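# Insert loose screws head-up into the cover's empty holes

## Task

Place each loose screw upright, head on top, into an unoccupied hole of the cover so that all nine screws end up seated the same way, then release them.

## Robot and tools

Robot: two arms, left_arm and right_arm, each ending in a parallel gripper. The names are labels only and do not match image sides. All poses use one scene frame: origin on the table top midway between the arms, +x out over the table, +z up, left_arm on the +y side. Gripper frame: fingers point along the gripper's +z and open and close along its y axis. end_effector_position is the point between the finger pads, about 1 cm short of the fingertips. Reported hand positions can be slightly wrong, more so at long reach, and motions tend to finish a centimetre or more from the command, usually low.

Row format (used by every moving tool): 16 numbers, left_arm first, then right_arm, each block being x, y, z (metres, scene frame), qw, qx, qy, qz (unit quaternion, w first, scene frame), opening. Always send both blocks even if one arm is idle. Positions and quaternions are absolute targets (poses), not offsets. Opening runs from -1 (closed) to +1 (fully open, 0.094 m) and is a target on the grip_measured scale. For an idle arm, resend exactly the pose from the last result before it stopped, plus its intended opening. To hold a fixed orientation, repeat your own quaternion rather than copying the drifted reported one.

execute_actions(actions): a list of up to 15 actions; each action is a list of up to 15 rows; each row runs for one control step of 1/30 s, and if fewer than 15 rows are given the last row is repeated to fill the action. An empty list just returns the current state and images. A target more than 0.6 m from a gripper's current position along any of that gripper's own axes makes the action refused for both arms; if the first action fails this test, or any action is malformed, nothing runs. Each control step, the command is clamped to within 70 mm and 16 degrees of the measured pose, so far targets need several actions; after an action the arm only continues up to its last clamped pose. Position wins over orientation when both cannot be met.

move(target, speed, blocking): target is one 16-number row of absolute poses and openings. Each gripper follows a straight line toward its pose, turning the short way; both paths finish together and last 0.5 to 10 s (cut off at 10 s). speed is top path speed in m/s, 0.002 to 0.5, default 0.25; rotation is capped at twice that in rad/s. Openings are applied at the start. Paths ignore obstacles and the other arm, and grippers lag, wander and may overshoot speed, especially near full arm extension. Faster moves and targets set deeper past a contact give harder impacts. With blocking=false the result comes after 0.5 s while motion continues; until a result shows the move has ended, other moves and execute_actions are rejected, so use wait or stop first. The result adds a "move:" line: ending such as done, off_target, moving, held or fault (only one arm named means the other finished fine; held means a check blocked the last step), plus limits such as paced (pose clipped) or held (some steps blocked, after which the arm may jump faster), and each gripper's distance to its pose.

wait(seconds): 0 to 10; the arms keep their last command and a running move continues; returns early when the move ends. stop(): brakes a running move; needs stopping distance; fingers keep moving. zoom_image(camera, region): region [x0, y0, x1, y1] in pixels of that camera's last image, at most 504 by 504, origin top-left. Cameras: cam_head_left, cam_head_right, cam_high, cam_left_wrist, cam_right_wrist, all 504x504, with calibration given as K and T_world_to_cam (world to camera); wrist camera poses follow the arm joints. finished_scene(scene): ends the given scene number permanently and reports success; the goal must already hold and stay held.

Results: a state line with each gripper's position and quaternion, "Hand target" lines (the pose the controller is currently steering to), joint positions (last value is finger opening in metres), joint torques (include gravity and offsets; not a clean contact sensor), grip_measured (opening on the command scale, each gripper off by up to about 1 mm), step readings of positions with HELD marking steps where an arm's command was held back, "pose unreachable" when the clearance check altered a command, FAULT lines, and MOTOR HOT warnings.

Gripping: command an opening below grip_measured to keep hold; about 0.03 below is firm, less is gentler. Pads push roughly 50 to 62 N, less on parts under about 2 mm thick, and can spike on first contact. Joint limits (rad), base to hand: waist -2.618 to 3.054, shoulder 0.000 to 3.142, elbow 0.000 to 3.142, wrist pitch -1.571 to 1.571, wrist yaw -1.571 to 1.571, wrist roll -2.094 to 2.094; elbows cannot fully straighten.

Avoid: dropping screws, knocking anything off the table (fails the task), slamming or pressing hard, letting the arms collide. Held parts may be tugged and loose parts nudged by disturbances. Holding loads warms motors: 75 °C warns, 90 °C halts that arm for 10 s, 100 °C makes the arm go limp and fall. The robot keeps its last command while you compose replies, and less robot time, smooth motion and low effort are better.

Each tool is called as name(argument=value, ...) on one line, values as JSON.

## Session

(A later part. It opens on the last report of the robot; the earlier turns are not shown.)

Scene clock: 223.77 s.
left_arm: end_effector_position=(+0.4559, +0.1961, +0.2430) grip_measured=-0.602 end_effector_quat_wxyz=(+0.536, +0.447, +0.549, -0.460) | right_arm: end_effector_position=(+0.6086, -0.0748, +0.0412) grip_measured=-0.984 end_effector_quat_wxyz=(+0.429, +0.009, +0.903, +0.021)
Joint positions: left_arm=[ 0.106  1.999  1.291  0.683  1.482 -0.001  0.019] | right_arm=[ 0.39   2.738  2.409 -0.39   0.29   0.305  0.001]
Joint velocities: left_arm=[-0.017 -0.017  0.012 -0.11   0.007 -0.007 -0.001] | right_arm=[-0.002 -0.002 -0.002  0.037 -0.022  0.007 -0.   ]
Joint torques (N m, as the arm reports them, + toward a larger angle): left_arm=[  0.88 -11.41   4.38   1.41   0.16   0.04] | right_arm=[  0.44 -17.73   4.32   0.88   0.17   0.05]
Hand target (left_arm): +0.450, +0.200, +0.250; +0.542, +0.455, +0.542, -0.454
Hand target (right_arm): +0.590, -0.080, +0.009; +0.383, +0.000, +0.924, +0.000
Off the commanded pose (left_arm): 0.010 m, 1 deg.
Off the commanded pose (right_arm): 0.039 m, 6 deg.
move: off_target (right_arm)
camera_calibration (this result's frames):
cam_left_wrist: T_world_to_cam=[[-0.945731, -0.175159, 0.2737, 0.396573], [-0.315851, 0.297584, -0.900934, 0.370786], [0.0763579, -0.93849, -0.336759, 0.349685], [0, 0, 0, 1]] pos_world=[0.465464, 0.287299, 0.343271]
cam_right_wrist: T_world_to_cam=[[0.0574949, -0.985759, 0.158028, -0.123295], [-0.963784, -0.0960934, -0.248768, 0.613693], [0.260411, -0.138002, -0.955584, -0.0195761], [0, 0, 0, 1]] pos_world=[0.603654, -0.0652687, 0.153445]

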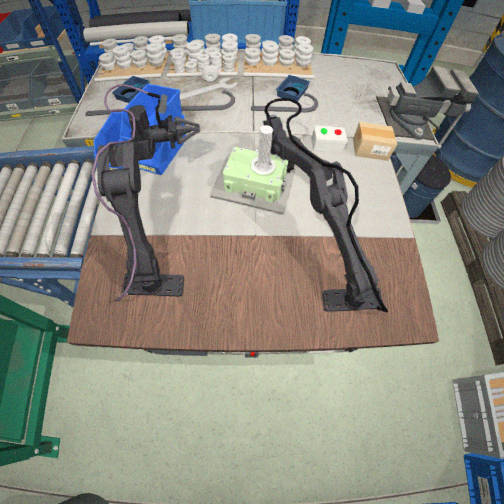

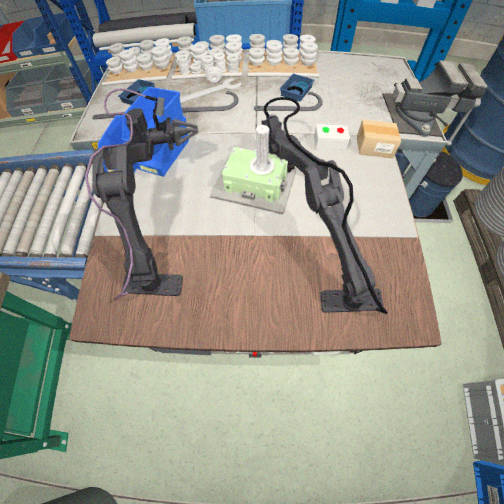

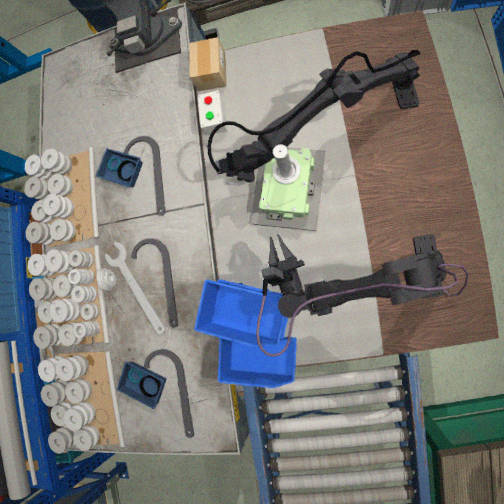

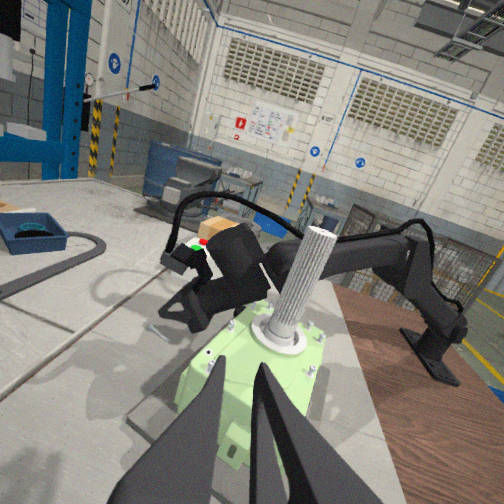

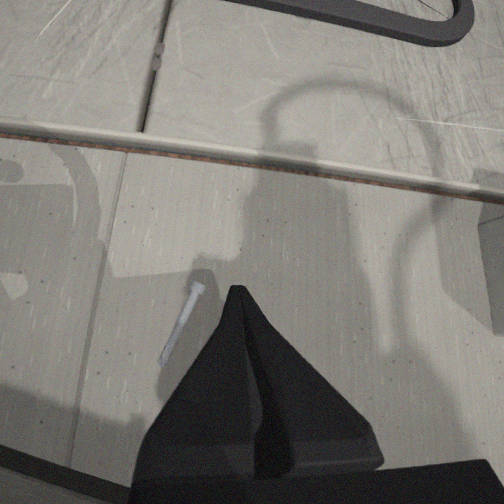

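move(target=[0.45,0.2,0.25,0.5417,0.4545,0.5417,-0.4545,-0.6,0.60,-0.06,0.09,0.323,-0.496,0.779,0.206,-0.4], speed=0.1)

move(target=[0.45,0.2,0.25,0.5417,0.4545,0.5417,-0.4545,-0.6,0.60,-0.015,0.05,0.323,-0.496,0.779,0.206,-0.4], speed=0.06)

move(target=[0.45,0.2,0.25,0.5417,0.4545,0.5417,-0.4545,-0.6,0.60,-0.015,0.006,0.323,-0.496,0.779,0.206,-0.4], speed=0.04)

Scene clock: 229.97 s.
left_arm: end_effector_position=(+0.4559, +0.1961, +0.2430) grip_measured=-0.602 end_effector_quat_wxyz=(+0.536, +0.447, +0.549, -0.460) | right_arm: end_effector_position=(+0.5964, -0.0576, +0.0933) grip_measured=-0.402 end_effector_quat_wxyz=(+0.424, -0.447, +0.768, +0.173)
Joint positions: left_arm=[ 0.106  1.999  1.291  0.683  1.482 -0.001  0.019] | right_arm=[ 0.215  2.866  2.84  -0.714 -0.532 -0.572  0.028]
Joint velocities: left_arm=[ 0.002 -0.012  0.017  0.007 -0.11  -0.037 -0.001] | right_arm=[-0.007 -0.017 -0.012 -0.007 -0.066 -0.037 -0.   ]
Joint torques (N m, as the arm reports them, + toward a larger angle): left_arm=[  0.92 -11.43   4.39   1.41   0.16   0.03] | right_arm=[ -0.56 -16.98   9.1    1.53  -0.35  -0.06]
Hand target (left_arm): +0.450, +0.200, +0.250; +0.542, +0.455, +0.542, -0.454
Hand target (right_arm): +0.599, -0.060, +0.091; +0.427, -0.449, +0.765, +0.176
Off the commanded pose (left_arm): 0.010 m, 1 deg.
Off the commanded pose (right_arm): 0.005 m, 13 deg.
elbow stopped short (right arm): the move would have taken joint 3 (elbow) straighter than the controller allows; a more bent joint 3 avoids this.
move: off_target (right_arm)
camera_calibration (this result's frames):
cam_left_wrist: T_world_to_cam=[[-0.945731, -0.175159, 0.2737, 0.396573], [-0.315851, 0.297584, -0.900934, 0.370786], [0.0763579, -0.93849, -0.336759, 0.349685], [0, 0, 0, 1]] pos_world=[0.465464, 0.287299, 0.343271]
cam_right_wrist: T_world_to_cam=[[0.8192, -0.479282, 0.314961, -0.55355], [-0.399132, -0.870815, -0.287009, 0.238769], [0.411832, 0.109407, -0.904668, -0.0450665], [0, 0, 0, 1]] pos_world=[0.567328, -0.0524524, 0.202106]

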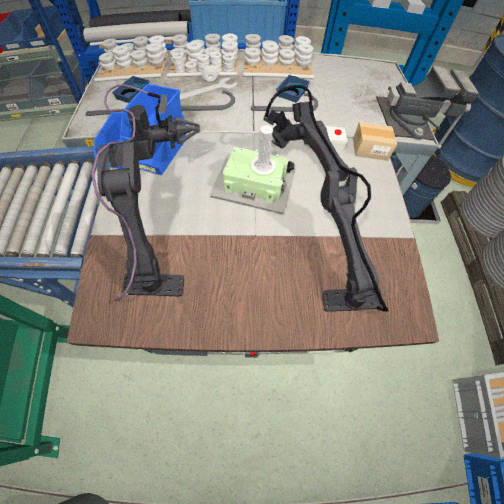

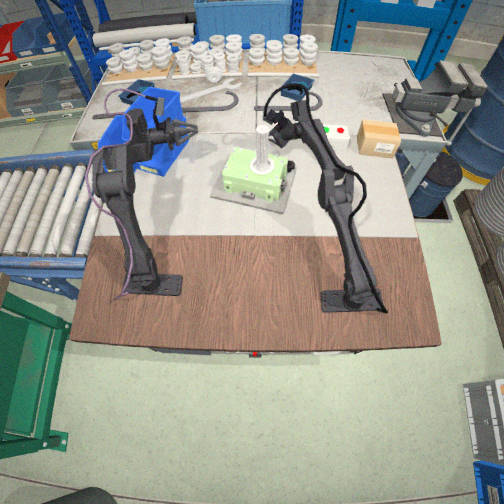

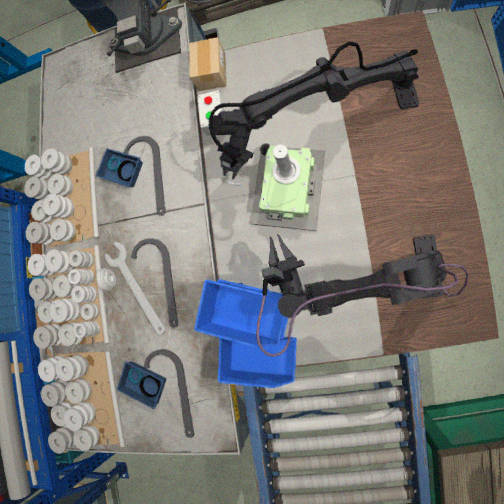

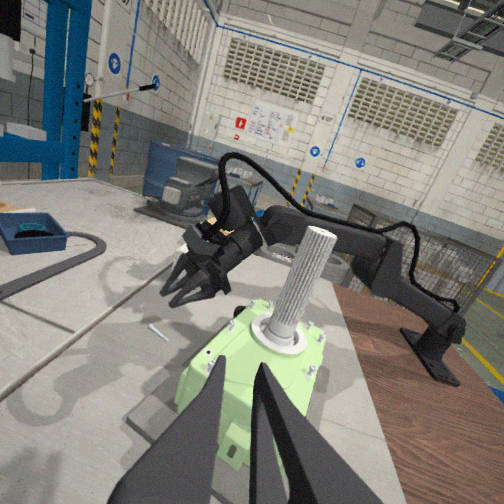

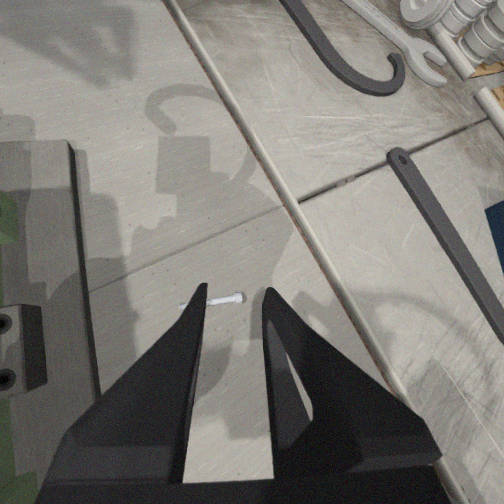

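Scene clock: 232.27 s.
left_arm: end_effector_position=(+0.4558, +0.1960, +0.2430) grip_measured=-0.602 end_effector_quat_wxyz=(+0.536, +0.447, +0.548, -0.460) | right_arm: end_effector_position=(+0.5993, -0.0206, +0.0515) grip_measured=-0.402 end_effector_quat_wxyz=(+0.431, -0.445, +0.765, +0.174)
Joint positions: left_arm=[ 0.106  1.999  1.291  0.683  1.482 -0.001  0.019] | right_arm=[ 0.275  2.957  2.84  -0.583 -0.49  -0.52   0.028]
Joint velocities: left_arm=[-0.007 -0.007 -0.017 -0.022 -0.007  0.022  0.   ] | right_arm=[-0.002  0.012  0.017 -0.066  0.007 -0.022 -0.001]
Joint torques (N m, as the arm reports them, + toward a larger angle): left_arm=[  0.9  -11.41   4.38   1.41   0.16   0.04] | right_arm=[  0.49 -17.5    9.22   1.54  -0.22   0.09]
Hand target (left_arm): +0.450, +0.200, +0.250; +0.541, +0.455, +0.542, -0.455
Hand target (right_arm): +0.599, -0.016, +0.050; +0.434, -0.445, +0.763, +0.176
Off the commanded pose (left_arm): 0.010 m, 1 deg.
Off the commanded pose (right_arm): 0.006 m, 14 deg.
elbow stopped short (right arm): the move would have taken joint 3 (elbow) straighter than the controller allows; a more bent joint 3 avoids this.
move: off_target (right_arm)
camera_calibration (this result's frames):
cam_left_wrist: T_world_to_cam=[[-0.945798, -0.174796, 0.273701, 0.396467], [-0.315737, 0.297696, -0.900937, 0.370696], [0.0760003, -0.938522, -0.33675, 0.349847], [0, 0, 0, 1]] pos_world=[0.465431, 0.287285, 0.343272]
cam_right_wrist: T_world_to_cam=[[0.814446, -0.484223, 0.319695, -0.522558], [-0.397484, -0.86699, -0.300559, 0.259932], [0.42271, 0.117715, -0.898588, -0.0947569], [0, 0, 0, 1]] pos_world=[0.568969, -0.0165223, 0.160036]

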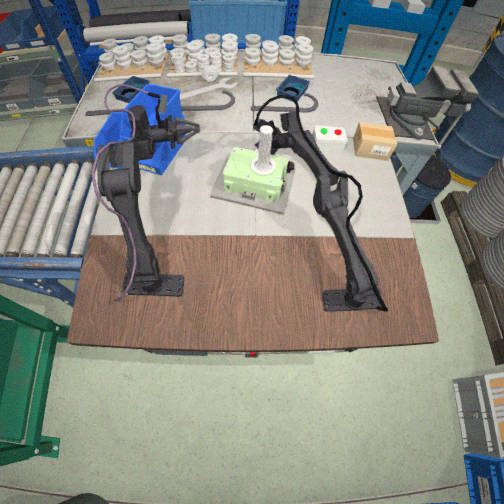

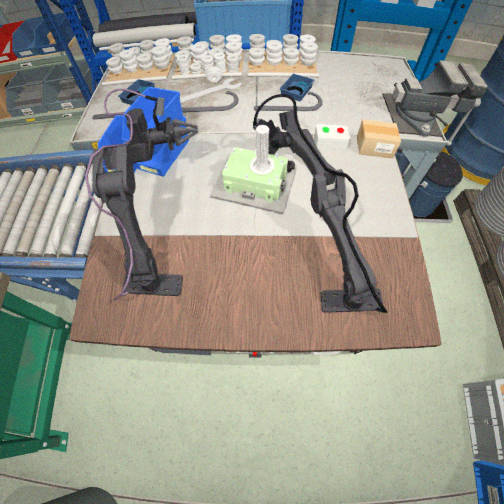

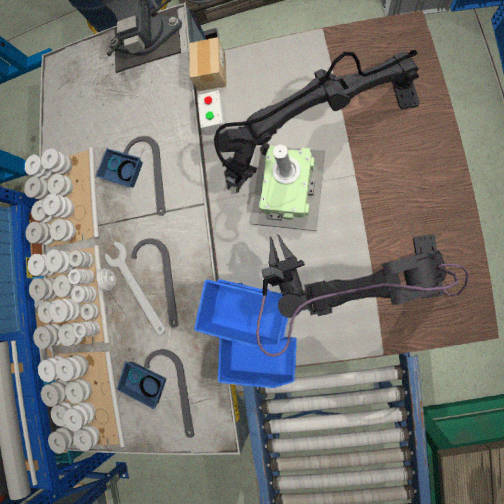

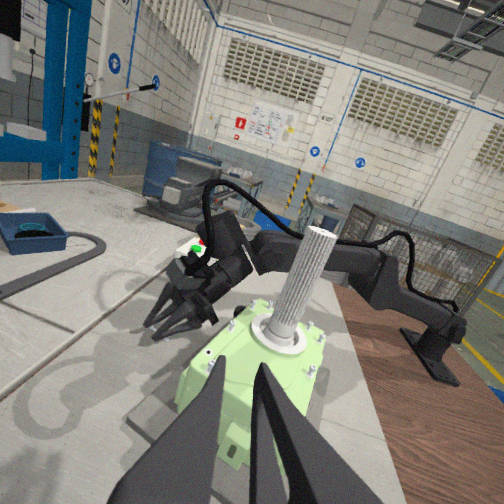

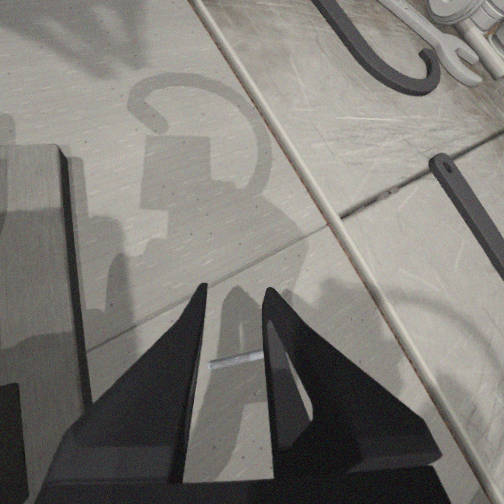

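Scene clock: 235.60 s.
left_arm: end_effector_position=(+0.4558, +0.1960, +0.2430) grip_measured=-0.602 end_effector_quat_wxyz=(+0.536, +0.447, +0.548, -0.460) | right_arm: end_effector_position=(+0.6038, -0.0182, +0.0280) grip_measured=-0.401 end_effector_quat_wxyz=(+0.437, -0.448, +0.761, +0.175)
Joint positions: left_arm=[ 0.106  1.999  1.291  0.683  1.482 -0.001  0.019] | right_arm=[ 0.275  3.012  2.848 -0.523 -0.496 -0.523  0.028]
Joint velocities: left_arm=[-0.002 -0.017  0.012  0.007 -0.007 -0.066  0.001] | right_arm=[-0.012  0.002  0.007  0.007 -0.037 -0.037  0.   ]
Joint torques (N m, as the arm reports them, + toward a larger angle): left_arm=[  0.9  -11.41   4.4    1.41   0.15   0.03] | right_arm=[  0.47 -16.08   8.59   1.4   -0.14  -0.05]
Hand target (left_arm): +0.450, +0.200, +0.250; +0.542, +0.455, +0.542, -0.454
Hand target (right_arm): +0.598, -0.016, +0.006; +0.420, -0.450, +0.768, +0.177
Off the commanded pose (left_arm): 0.010 m, 1 deg.
Off the commanded pose (right_arm): 0.023 m, 15 deg.
elbow stopped short (right arm): the move would have taken joint 3 (elbow) straighter than the controller allows; a more bent joint 3 avoids this.
move: off_target (right_arm)
camera_calibration (this result's frames):
cam_left_wrist: T_world_to_cam=[[-0.945798, -0.174796, 0.273701, 0.396467], [-0.315737, 0.297696, -0.900937, 0.370696], [0.0760003, -0.938522, -0.33675, 0.349847], [0, 0, 0, 1]] pos_world=[0.465431, 0.287285, 0.343272]
cam_right_wrist: T_world_to_cam=[[0.813001, -0.480926, 0.328238, -0.516889], [-0.38774, -0.867724, -0.310988, 0.251097], [0.434382, 0.125562, -0.891934, -0.125211], [0, 0, 0, 1]] pos_world=[0.57198, -0.0149812, 0.136071]

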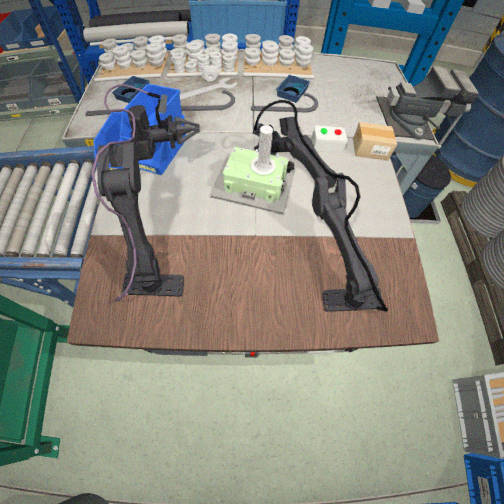

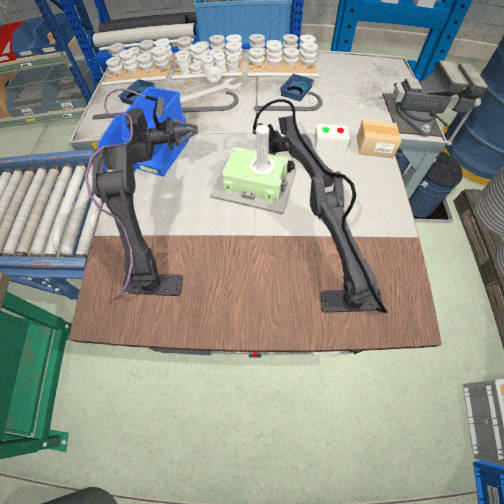

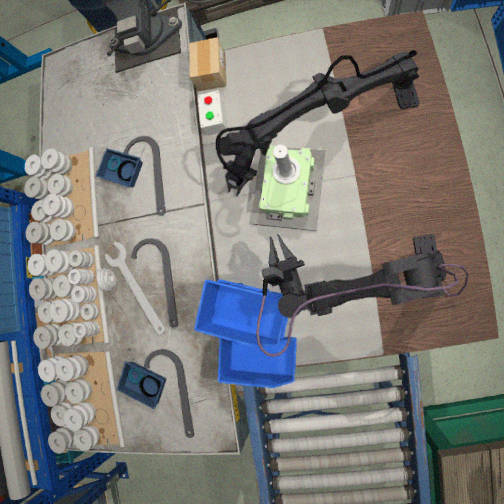

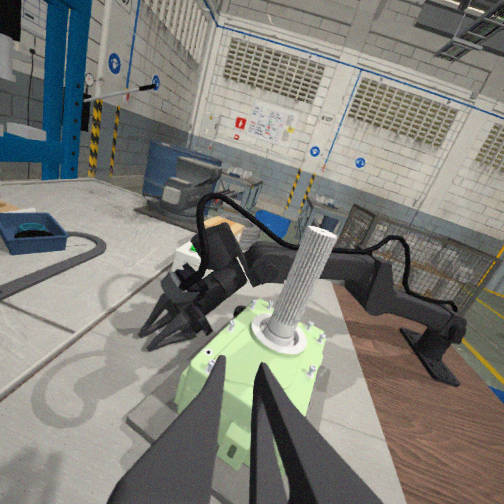

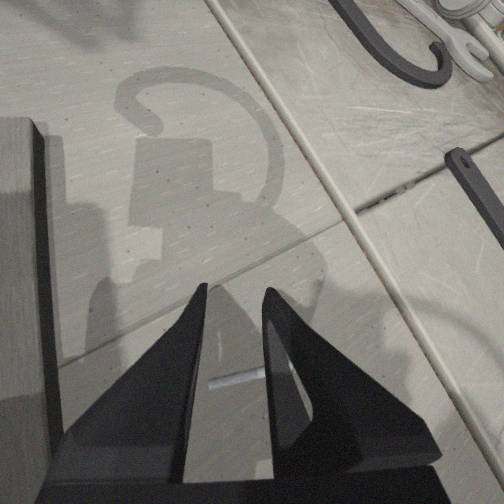

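move(target=[0.456,0.196,0.243,0.5417,0.4545,0.5417,-0.4545,-0.6,0.60,-0.20,0.012,0.323,-0.496,0.779,0.206,-0.4], speed=0.06)

Scene clock: 239.33 s.
left_arm: end_effector_position=(+0.4558, +0.1960, +0.2443) grip_measured=-0.602 end_effector_quat_wxyz=(+0.540, +0.451, +0.545, -0.457) | right_arm: end_effector_position=(+0.6003, -0.1793, +0.0257) grip_measured=-0.401 end_effector_quat_wxyz=(+0.400, -0.477, +0.759, +0.192)
Joint positions: left_arm=[ 0.106  1.999  1.291  0.699  1.482 -0.001  0.019] | right_arm=[-0.008  2.976  2.848 -0.819 -0.726 -0.858  0.028]
Joint velocities: left_arm=[-0.002  0.022  0.007 -0.022  0.007 -0.007  0.001] | right_arm=[-0.017  0.007  0.002  0.037  0.007  0.051 -0.001]
Joint torques (N m, as the arm reports them, + toward a larger angle): left_arm=[-0.01 -9.22  5.45  1.42  0.02  0.03] | right_arm=[ -1.34 -17.6    8.22   0.69   0.11  -0.14]
Hand target (left_arm): +0.456, +0.196, +0.243; +0.542, +0.455, +0.542, -0.454
Hand target (right_arm): +0.598, -0.200, +0.012; +0.378, -0.467, +0.780, +0.176
Off the commanded pose (left_arm): 0.001 m, 1 deg.
Off the commanded pose (right_arm): 0.025 m, 10 deg.
elbow stopped short (right arm): the move would have taken joint 3 (elbow) straighter than the controller allows; a more bent joint 3 avoids this.
move: off_target (right_arm)
camera_calibration (this result's frames):
cam_left_wrist: T_world_to_cam=[[-0.949946, -0.175161, 0.258693, 0.401751], [-0.301665, 0.298934, -0.905338, 0.366336], [0.0812475, -0.93806, -0.336811, 0.347833], [0, 0, 0, 1]] pos_world=[0.463892, 0.287149, 0.344882]
cam_right_wrist: T_world_to_cam=[[0.864105, -0.409451, 0.292698, -0.607642], [-0.339539, -0.903507, -0.261513, 0.0726364], [0.371532, 0.126592, -0.919749, -0.0668838], [0, 0, 0, 1]] pos_world=[0.574579, -0.174705, 0.135335]

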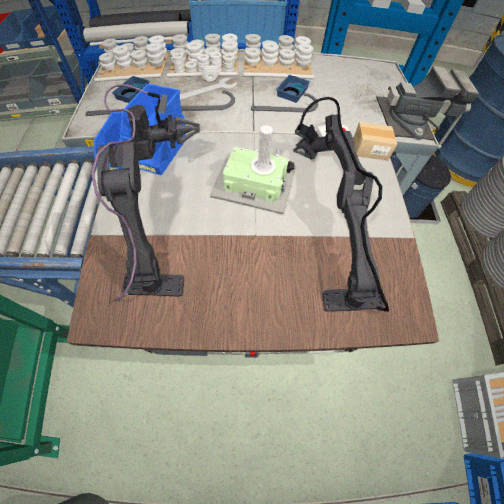

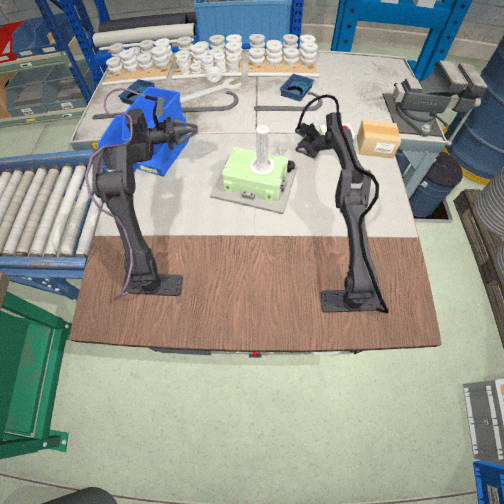

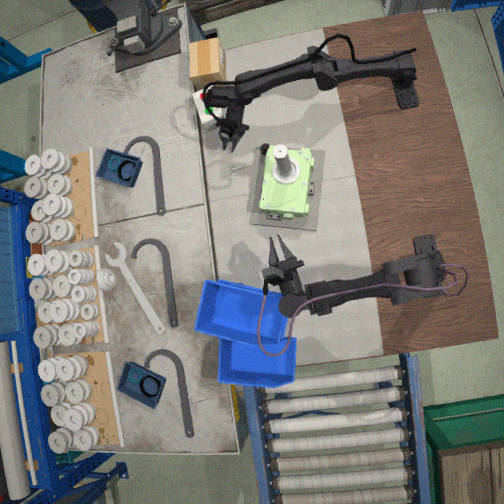

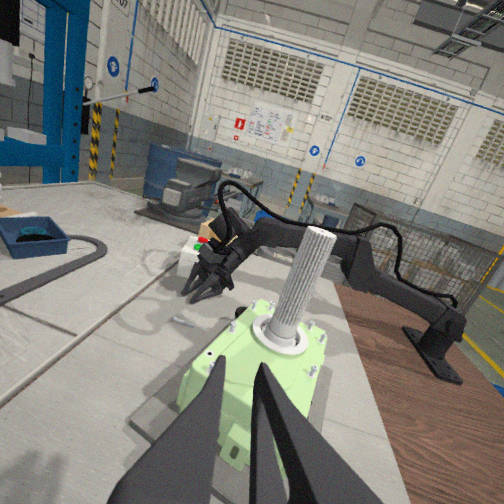

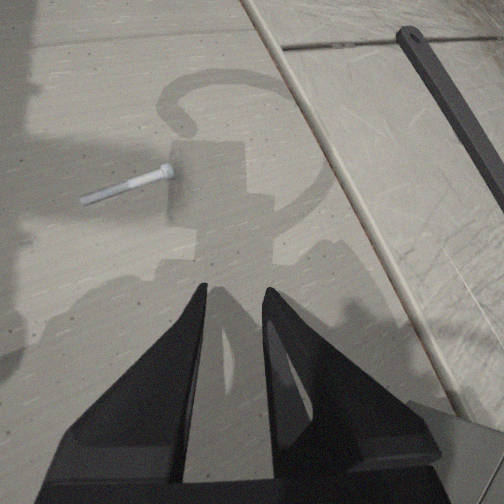

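move(target=[0.456,0.196,0.243,0.5417,0.4545,0.5417,-0.4545,-0.6,0.59,-0.096,0.07,0,0.05,1,0,-0.3], speed=0.1)

move(target=[0.456,0.196,0.243,0.5417,0.4545,0.5417,-0.4545,-0.6,0.59,-0.096,0.008,0,0.05,1,0,-0.3], speed=0.05)

Scene clock: 247.67 s.
left_arm: end_effector_position=(+0.4558, +0.1960, +0.2444) grip_measured=-0.602 end_effector_quat_wxyz=(+0.540, +0.452, +0.544, -0.456) | right_arm: end_effector_position=(+0.5866, -0.1007, +0.0433) grip_measured=-0.302 end_effector_quat_wxyz=(+0.291, +0.041, +0.949, +0.112)
Joint positions: left_arm=[ 0.106  1.999  1.291  0.7    1.482 -0.001  0.019] | right_arm=[ 0.291  2.871  2.848 -0.913 -0.002  0.406  0.033]
Joint velocities: left_arm=[-0.027  0.017 -0.017  0.051 -0.022 -0.007  0.001] | right_arm=[-0.002 -0.002  0.002  0.051 -0.051  0.066 -0.001]
Joint torques (N m, as the arm reports them, + toward a larger angle): left_arm=[ 0.02 -9.22  5.44  1.41  0.02  0.04] | right_arm=[  0.47 -20.91   8.22   1.35   0.03   0.04]
Hand target (left_arm): +0.456, +0.196, +0.243; +0.542, +0.455, +0.542, -0.454
Hand target (right_arm): +0.590, -0.096, +0.069; +0.312, +0.042, +0.941, +0.121
Off the commanded pose (left_arm): 0.001 m, 1 deg.
Off the commanded pose (right_arm): 0.027 m, 36 deg; orientation clipped at the last step of the last action.
elbow stopped short (right arm): the move would have taken joint 3 (elbow) straighter than the controller allows; a more bent joint 3 avoids this.
move: off_target (right_arm); limits=paced
camera_calibration (this result's frames):
cam_left_wrist: T_world_to_cam=[[-0.950142, -0.175178, 0.257959, 0.402007], [-0.300977, 0.298995, -0.905547, 0.366121], [0.0815035, -0.938038, -0.336812, 0.347734], [0, 0, 0, 1]] pos_world=[0.463816, 0.287143, 0.34496]
cam_right_wrist: T_world_to_cam=[[0.0977366, -0.993594, -0.0567363, -0.163015], [-0.994916, -0.0989387, 0.0187734, 0.596954], [-0.0242666, 0.054613, -0.998213, 0.172806], [0, 0, 0, 1]] pos_world=[0.614045, -0.112347, 0.152042]

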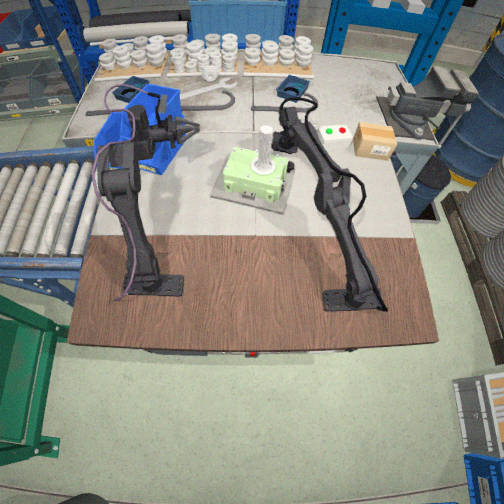

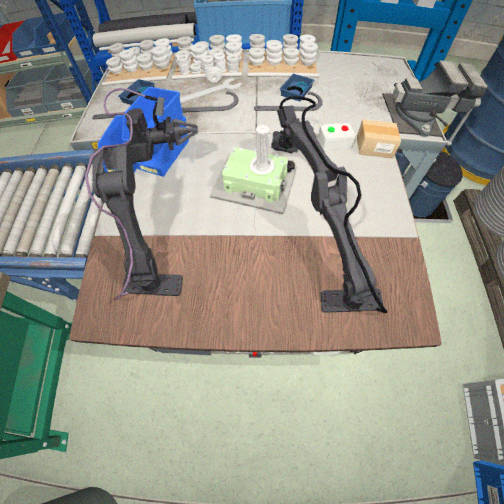

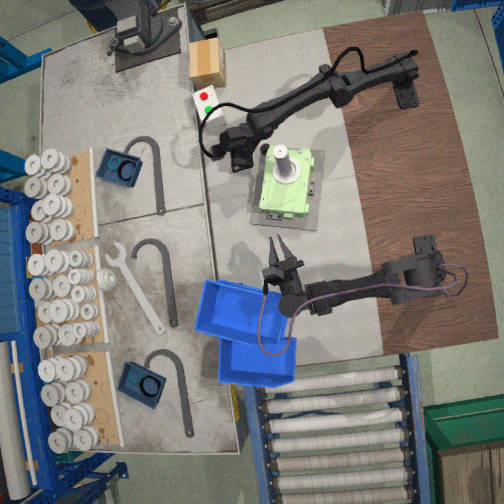

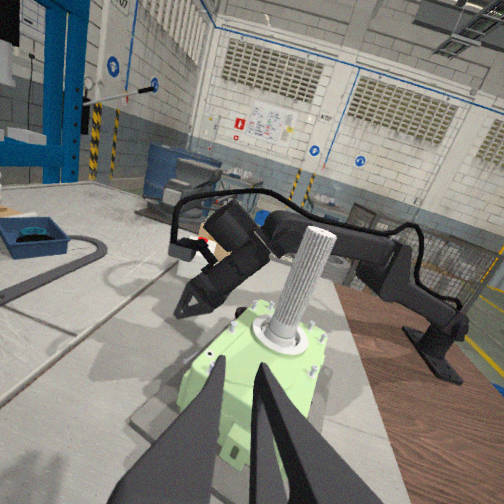

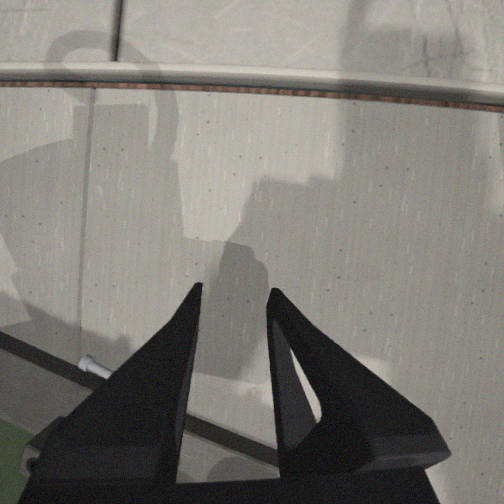

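Scene clock: 254.27 s.
left_arm: end_effector_position=(+0.4558, +0.1960, +0.2444) grip_measured=-0.602 end_effector_quat_wxyz=(+0.540, +0.452, +0.544, -0.456) | right_arm: end_effector_position=(+0.5924, -0.0988, +0.0287) grip_measured=-0.302 end_effector_quat_wxyz=(+0.296, +0.047, +0.947, +0.115)
Joint positions: left_arm=[ 0.106  1.999  1.291  0.7    1.482 -0.001  0.019] | right_arm=[ 0.291  2.904  2.848 -0.869 -0.002  0.418  0.033]
Joint velocities: left_arm=[-0.017 -0.002  0.002 -0.007  0.051  0.022 -0.001] | right_arm=[ 0.002 -0.027 -0.032 -0.007 -0.066 -0.051 -0.001]
Joint torques (N m, as the arm reports them, + toward a larger angle): left_arm=[-0.01 -9.22  5.43  1.41  0.02  0.03] | right_arm=[  0.41 -15.3    8.29   1.27   0.02   0.07]
Hand target (left_arm): +0.456, +0.196, +0.243; +0.542, +0.455, +0.542, -0.454
Hand target (right_arm): +0.589, -0.097, +0.008; +0.282, +0.047, +0.952, +0.110
Off the commanded pose (left_arm): 0.001 m, 1 deg.
Off the commanded pose (right_arm): 0.021 m, 37 deg; orientation clipped at the last step of the last action.
elbow stopped short (right arm): the move would have taken joint 3 (elbow) straighter than the controller allows; a more bent joint 3 avoids this.
move: off_target (right_arm); limits=paced
camera_calibration (this result's frames):
cam_left_wrist: T_world_to_cam=[[-0.95024, -0.175187, 0.257592, 0.402135], [-0.300633, 0.299025, -0.905651, 0.366014], [0.0816315, -0.938027, -0.336812, 0.347685], [0, 0, 0, 1]] pos_world=[0.463778, 0.287139, 0.344999]
cam_right_wrist: T_world_to_cam=[[0.0891512, -0.993834, -0.0659312, -0.157192], [-0.995905, -0.0899447, 0.00916066, 0.604898], [-0.0150343, 0.0648445, -0.997782, 0.153797], [0, 0, 0, 1]] pos_world=[0.618747, -0.111788, 0.137551]

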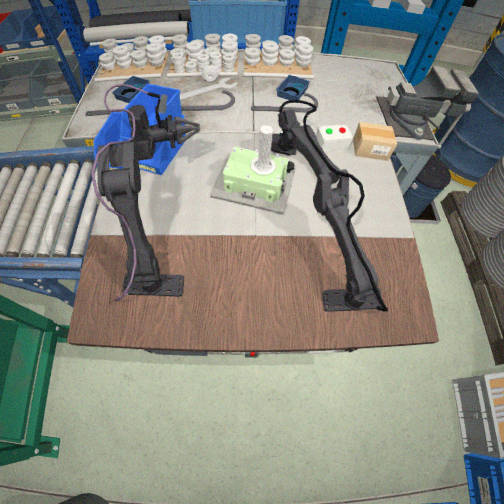

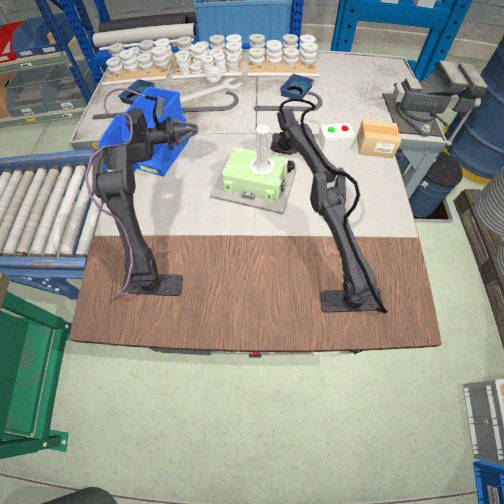

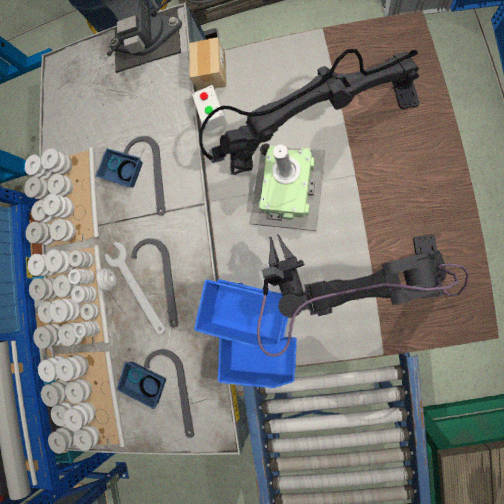

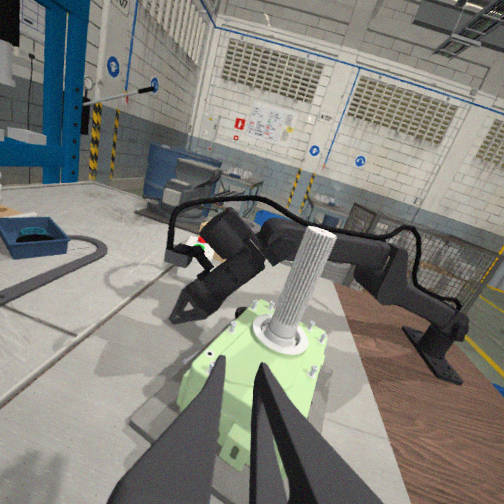

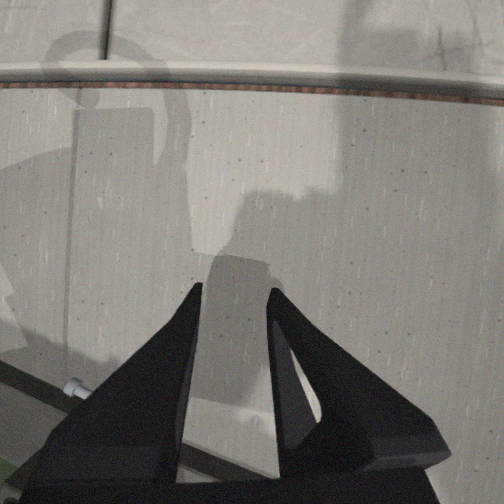

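move(target=[0.456,0.196,0.243,0.5417,0.4545,0.5417,-0.4545,-0.6,0.55,-0.22,0.15,0.3,0.05,0.95,0.1,-0.3], speed=0.1)

move(target=[0.535,-0.012,0.16,0,0.61,-0.79,0,-0.6,0.55,-0.22,0.15,0.3,0.05,0.95,0.1,-0.3], speed=0.12)

move(target=[0.535,-0.012,0.05,0,0.61,-0.79,0,-0.6,0.55,-0.22,0.15,0.3,0.05,0.95,0.1,-0.3], speed=0.06)

Scene clock: 256.77 s.
left_arm: end_effector_position=(+0.4558, +0.1960, +0.2444) grip_measured=-0.602 end_effector_quat_wxyz=(+0.540, +0.452, +0.544, -0.456) | right_arm: end_effector_position=(+0.5554, -0.2185, +0.1444) grip_measured=-0.302 end_effector_quat_wxyz=(+0.303, +0.053, +0.946, +0.098)
Joint positions: left_arm=[ 0.106  1.999  1.291  0.7    1.482 -0.001  0.019] | right_arm=[ 0.1    2.385  2.314 -0.855 -0.079  0.265  0.033]
Joint velocities: left_arm=[-0.017 -0.002 -0.017 -0.022 -0.022 -0.022 -0.001] | right_arm=[-0.002  0.002 -0.002 -0.051  0.007  0.022  0.001]
Joint torques (N m, as the arm reports them, + toward a larger angle): left_arm=[ 0.   -9.22  5.43  1.41  0.02  0.03] | right_arm=[ -0.22 -17.84   6.05   1.16  -0.07  -0.09]
Hand target (left_arm): +0.456, +0.196, +0.243; +0.542, +0.455, +0.542, -0.454
Hand target (right_arm): +0.549, -0.220, +0.150; +0.300, +0.050, +0.947, +0.100
Off the commanded pose (left_arm): 0.001 m, 1 deg.
Off the commanded pose (right_arm): 0.008 m, 1 deg.
move: done
camera_calibration (this result's frames):
cam_left_wrist: T_world_to_cam=[[-0.95024, -0.175187, 0.257592, 0.402135], [-0.300633, 0.299025, -0.905651, 0.366014], [0.0816315, -0.938027, -0.336812, 0.347685], [0, 0, 0, 1]] pos_world=[0.463778, 0.287139, 0.344999]
cam_right_wrist: T_world_to_cam=[[0.0668452, -0.9971, -0.0363773, -0.257768], [-0.997762, -0.0668677, -0.000600003, 0.563685], [-0.0018342, 0.036336, -0.999338, 0.263054], [0, 0, 0, 1]] pos_world=[0.580137, -0.228886, 0.253841]

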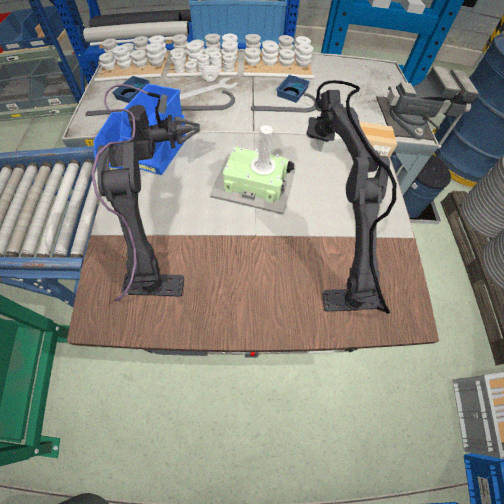

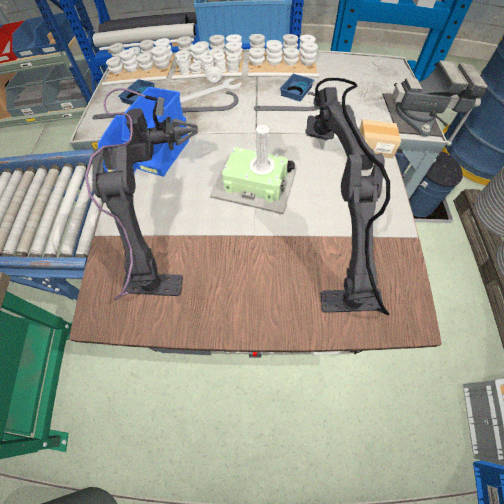

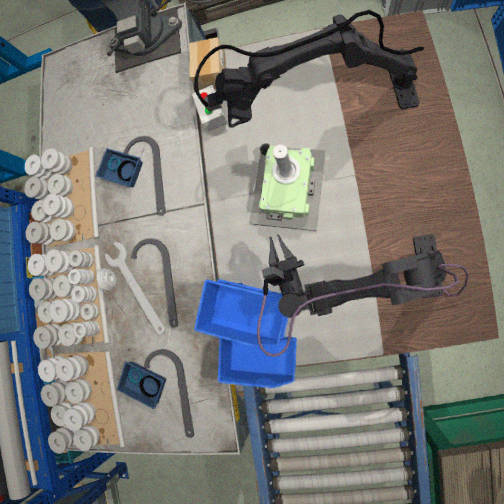

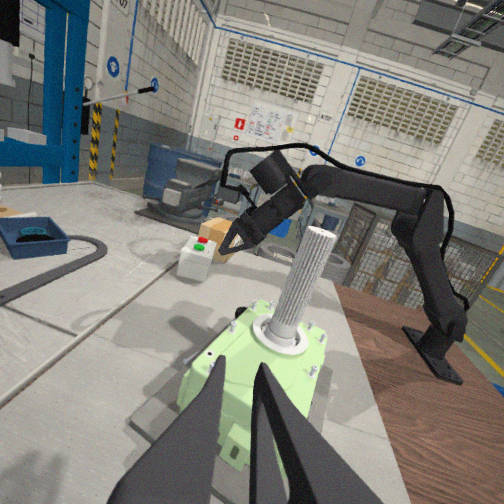

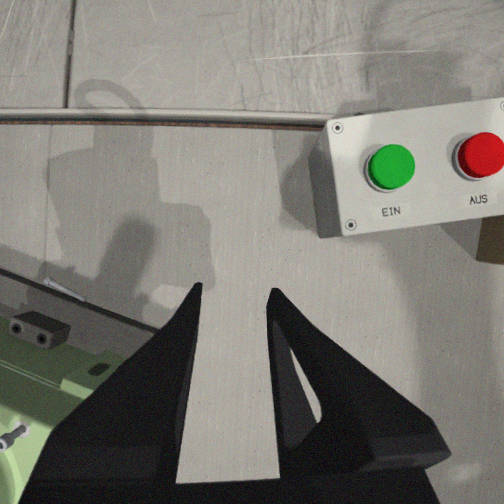

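Scene clock: 267.10 s.
left_arm: end_effector_position=(+0.5212, +0.0282, +0.1675) grip_measured=-0.602 end_effector_quat_wxyz=(+0.189, -0.450, +0.845, -0.218) | right_arm: end_effector_position=(+0.5546, -0.2185, +0.1438) grip_measured=-0.302 end_effector_quat_wxyz=(+0.302, +0.052, +0.947, +0.098)
Joint positions: left_arm=[-0.546  2.587  2.83  -1.237 -0.109 -1.51   0.019] | right_arm=[ 0.1    2.385  2.314 -0.859 -0.079  0.265  0.033]
Joint velocities: left_arm=[-0.012 -0.007  0.007  0.037 -0.037 -0.095 -0.   ] | right_arm=[-0.017 -0.022 -0.012  0.037 -0.037 -0.022  0.001]
Joint torques (N m, as the arm reports them, + toward a larger angle): left_arm=[ -0.91 -12.4    7.46   1.35  -0.18  -0.07] | right_arm=[ -0.19 -17.13   6.9    1.17  -0.09  -0.08]
Hand target (left_arm): +0.522, +0.022, +0.174; +0.197, -0.449, +0.841, -0.229
Hand target (right_arm): +0.551, -0.220, +0.149; +0.300, +0.050, +0.947, +0.100
Off the commanded pose (left_arm): 0.043 m, 39 deg.
Off the commanded pose (right_arm): 0.008 m, 0 deg.
elbow stopped short (left arm): the move would have taken joint 3 (elbow) straighter than the controller allows; a more bent joint 3 avoids this.
move: off_target (left_arm; path cut at 10 s); limits=paced
camera_calibration (this result's frames):
cam_left_wrist: T_world_to_cam=[[0.789701, -0.275611, 0.548097, -0.498005], [-0.494728, -0.814412, 0.303279, 0.296251], [0.362789, -0.510659, -0.779494, 0.0745629], [0, 0, 0, 1]] pos_world=[0.512788, 0.142091, 0.24123]
cam_right_wrist: T_world_to_cam=[[0.0672401, -0.997079, -0.036223, -0.258004], [-0.997721, -0.067399, 0.00318238, 0.562239], [-0.00561448, 0.0359265, -0.999339, 0.264498], [0, 0, 0, 1]] pos_world=[0.579791, -0.228858, 0.253188]

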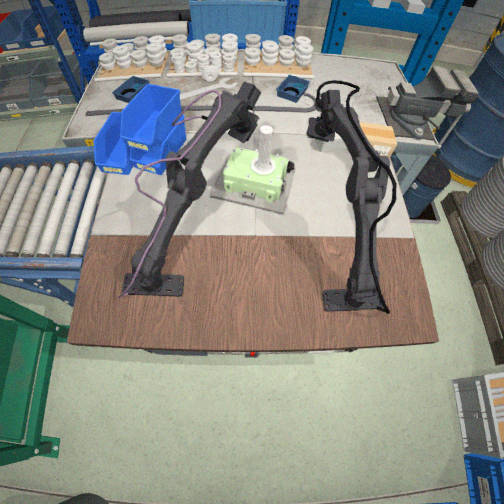

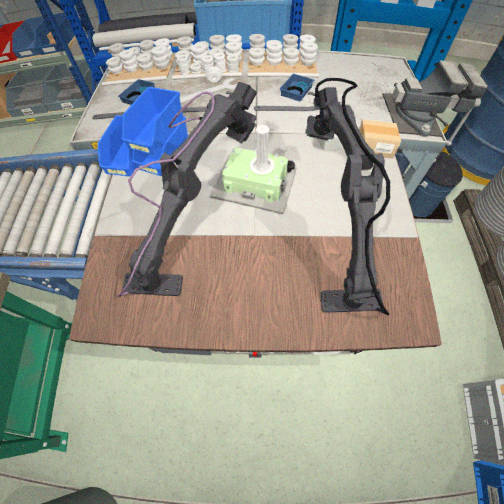

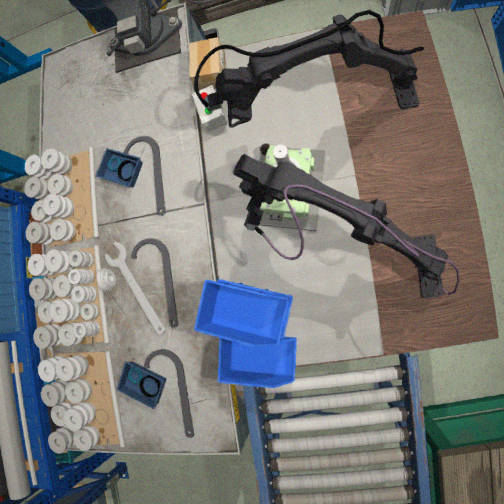

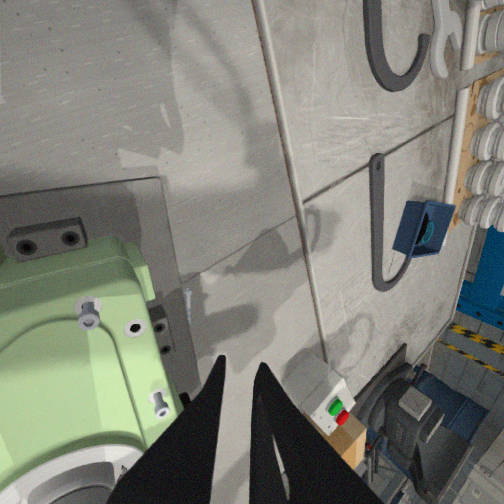

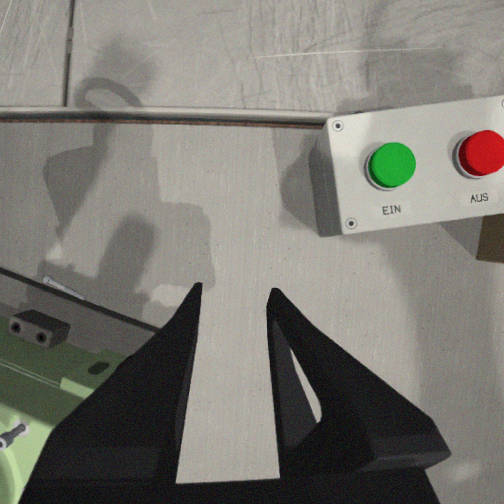

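Scene clock: 272.97 s.
left_arm: end_effector_position=(+0.5505, +0.0095, +0.0789) grip_measured=-0.602 end_effector_quat_wxyz=(+0.152, -0.577, +0.767, -0.234) | right_arm: end_effector_position=(+0.5538, -0.2185, +0.1432) grip_measured=-0.302 end_effector_quat_wxyz=(+0.300, +0.052, +0.947, +0.098)
Joint positions: left_arm=[-0.548  2.779  2.849 -1.085 -0.115 -1.824  0.019] | right_arm=[ 0.1    2.385  2.314 -0.862 -0.08   0.264  0.033]
Joint velocities: left_arm=[ 0.002 -0.012 -0.002 -0.081  0.007 -0.125 -0.001] | right_arm=[ 0.002 -0.012  0.002 -0.022 -0.051  0.007  0.   ]
Joint torques (N m, as the arm reports them, + toward a larger angle): left_arm=[ -2.72 -10.4    6.42   1.15   0.35  -0.31] | right_arm=[ -0.19 -17.37   6.88   1.16  -0.1   -0.08]
Hand target (left_arm): +0.534, -0.011, +0.051; +0.119, -0.581, +0.774, -0.222
Hand target (right_arm): +0.550, -0.220, +0.150; +0.299, +0.050, +0.948, +0.100
Off the commanded pose (left_arm): 0.039 m, 32 deg; orientation clipped at the last step of the last action.
Off the commanded pose (right_arm): 0.008 m, 0 deg.
elbow stopped short (left arm): the move would have taken joint 3 (elbow) straighter than the controller allows; a more bent joint 3 avoids this.
move: off_target (left_arm); limits=paced
camera_calibration (this result's frames):
cam_left_wrist: T_world_to_cam=[[0.863603, 0.0206393, 0.50375, -0.517755], [-0.243452, -0.857885, 0.452509, 0.172685], [0.441499, -0.513427, -0.735847, -0.0613913], [0, 0, 0, 1]] pos_world=[0.516279, 0.12731, 0.137503]
cam_right_wrist: T_world_to_cam=[[0.0681671, -0.997019, -0.036154, -0.258445], [-0.99763, -0.0684605, 0.00693934, 0.560647], [-0.00939377, 0.0355953, -0.999322, 0.265955], [0, 0, 0, 1]] pos_world=[0.579434, -0.22876, 0.252541]

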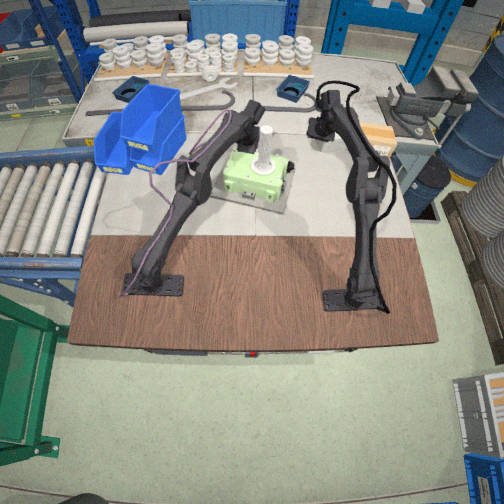

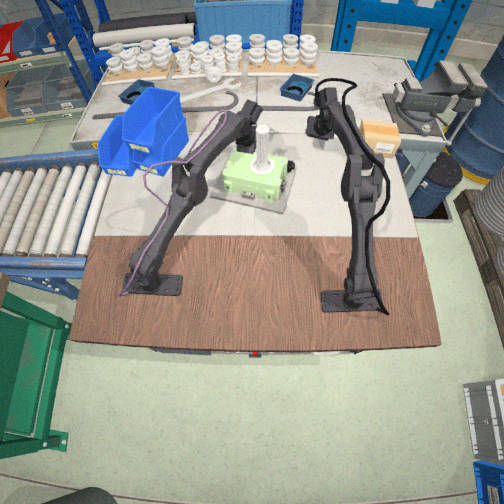

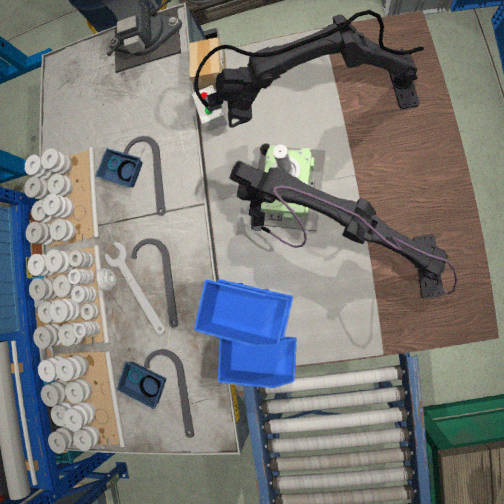

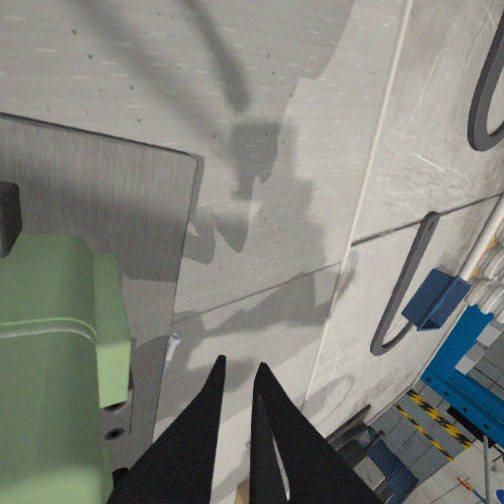

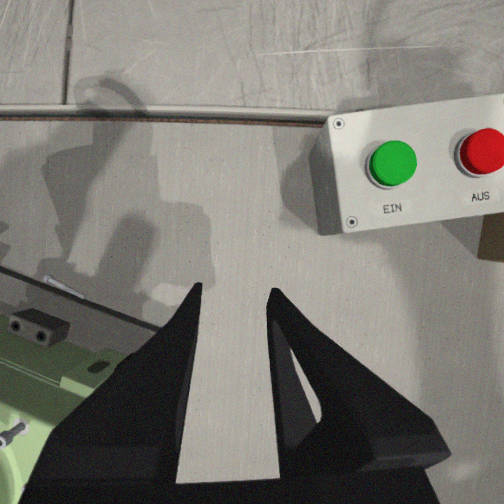

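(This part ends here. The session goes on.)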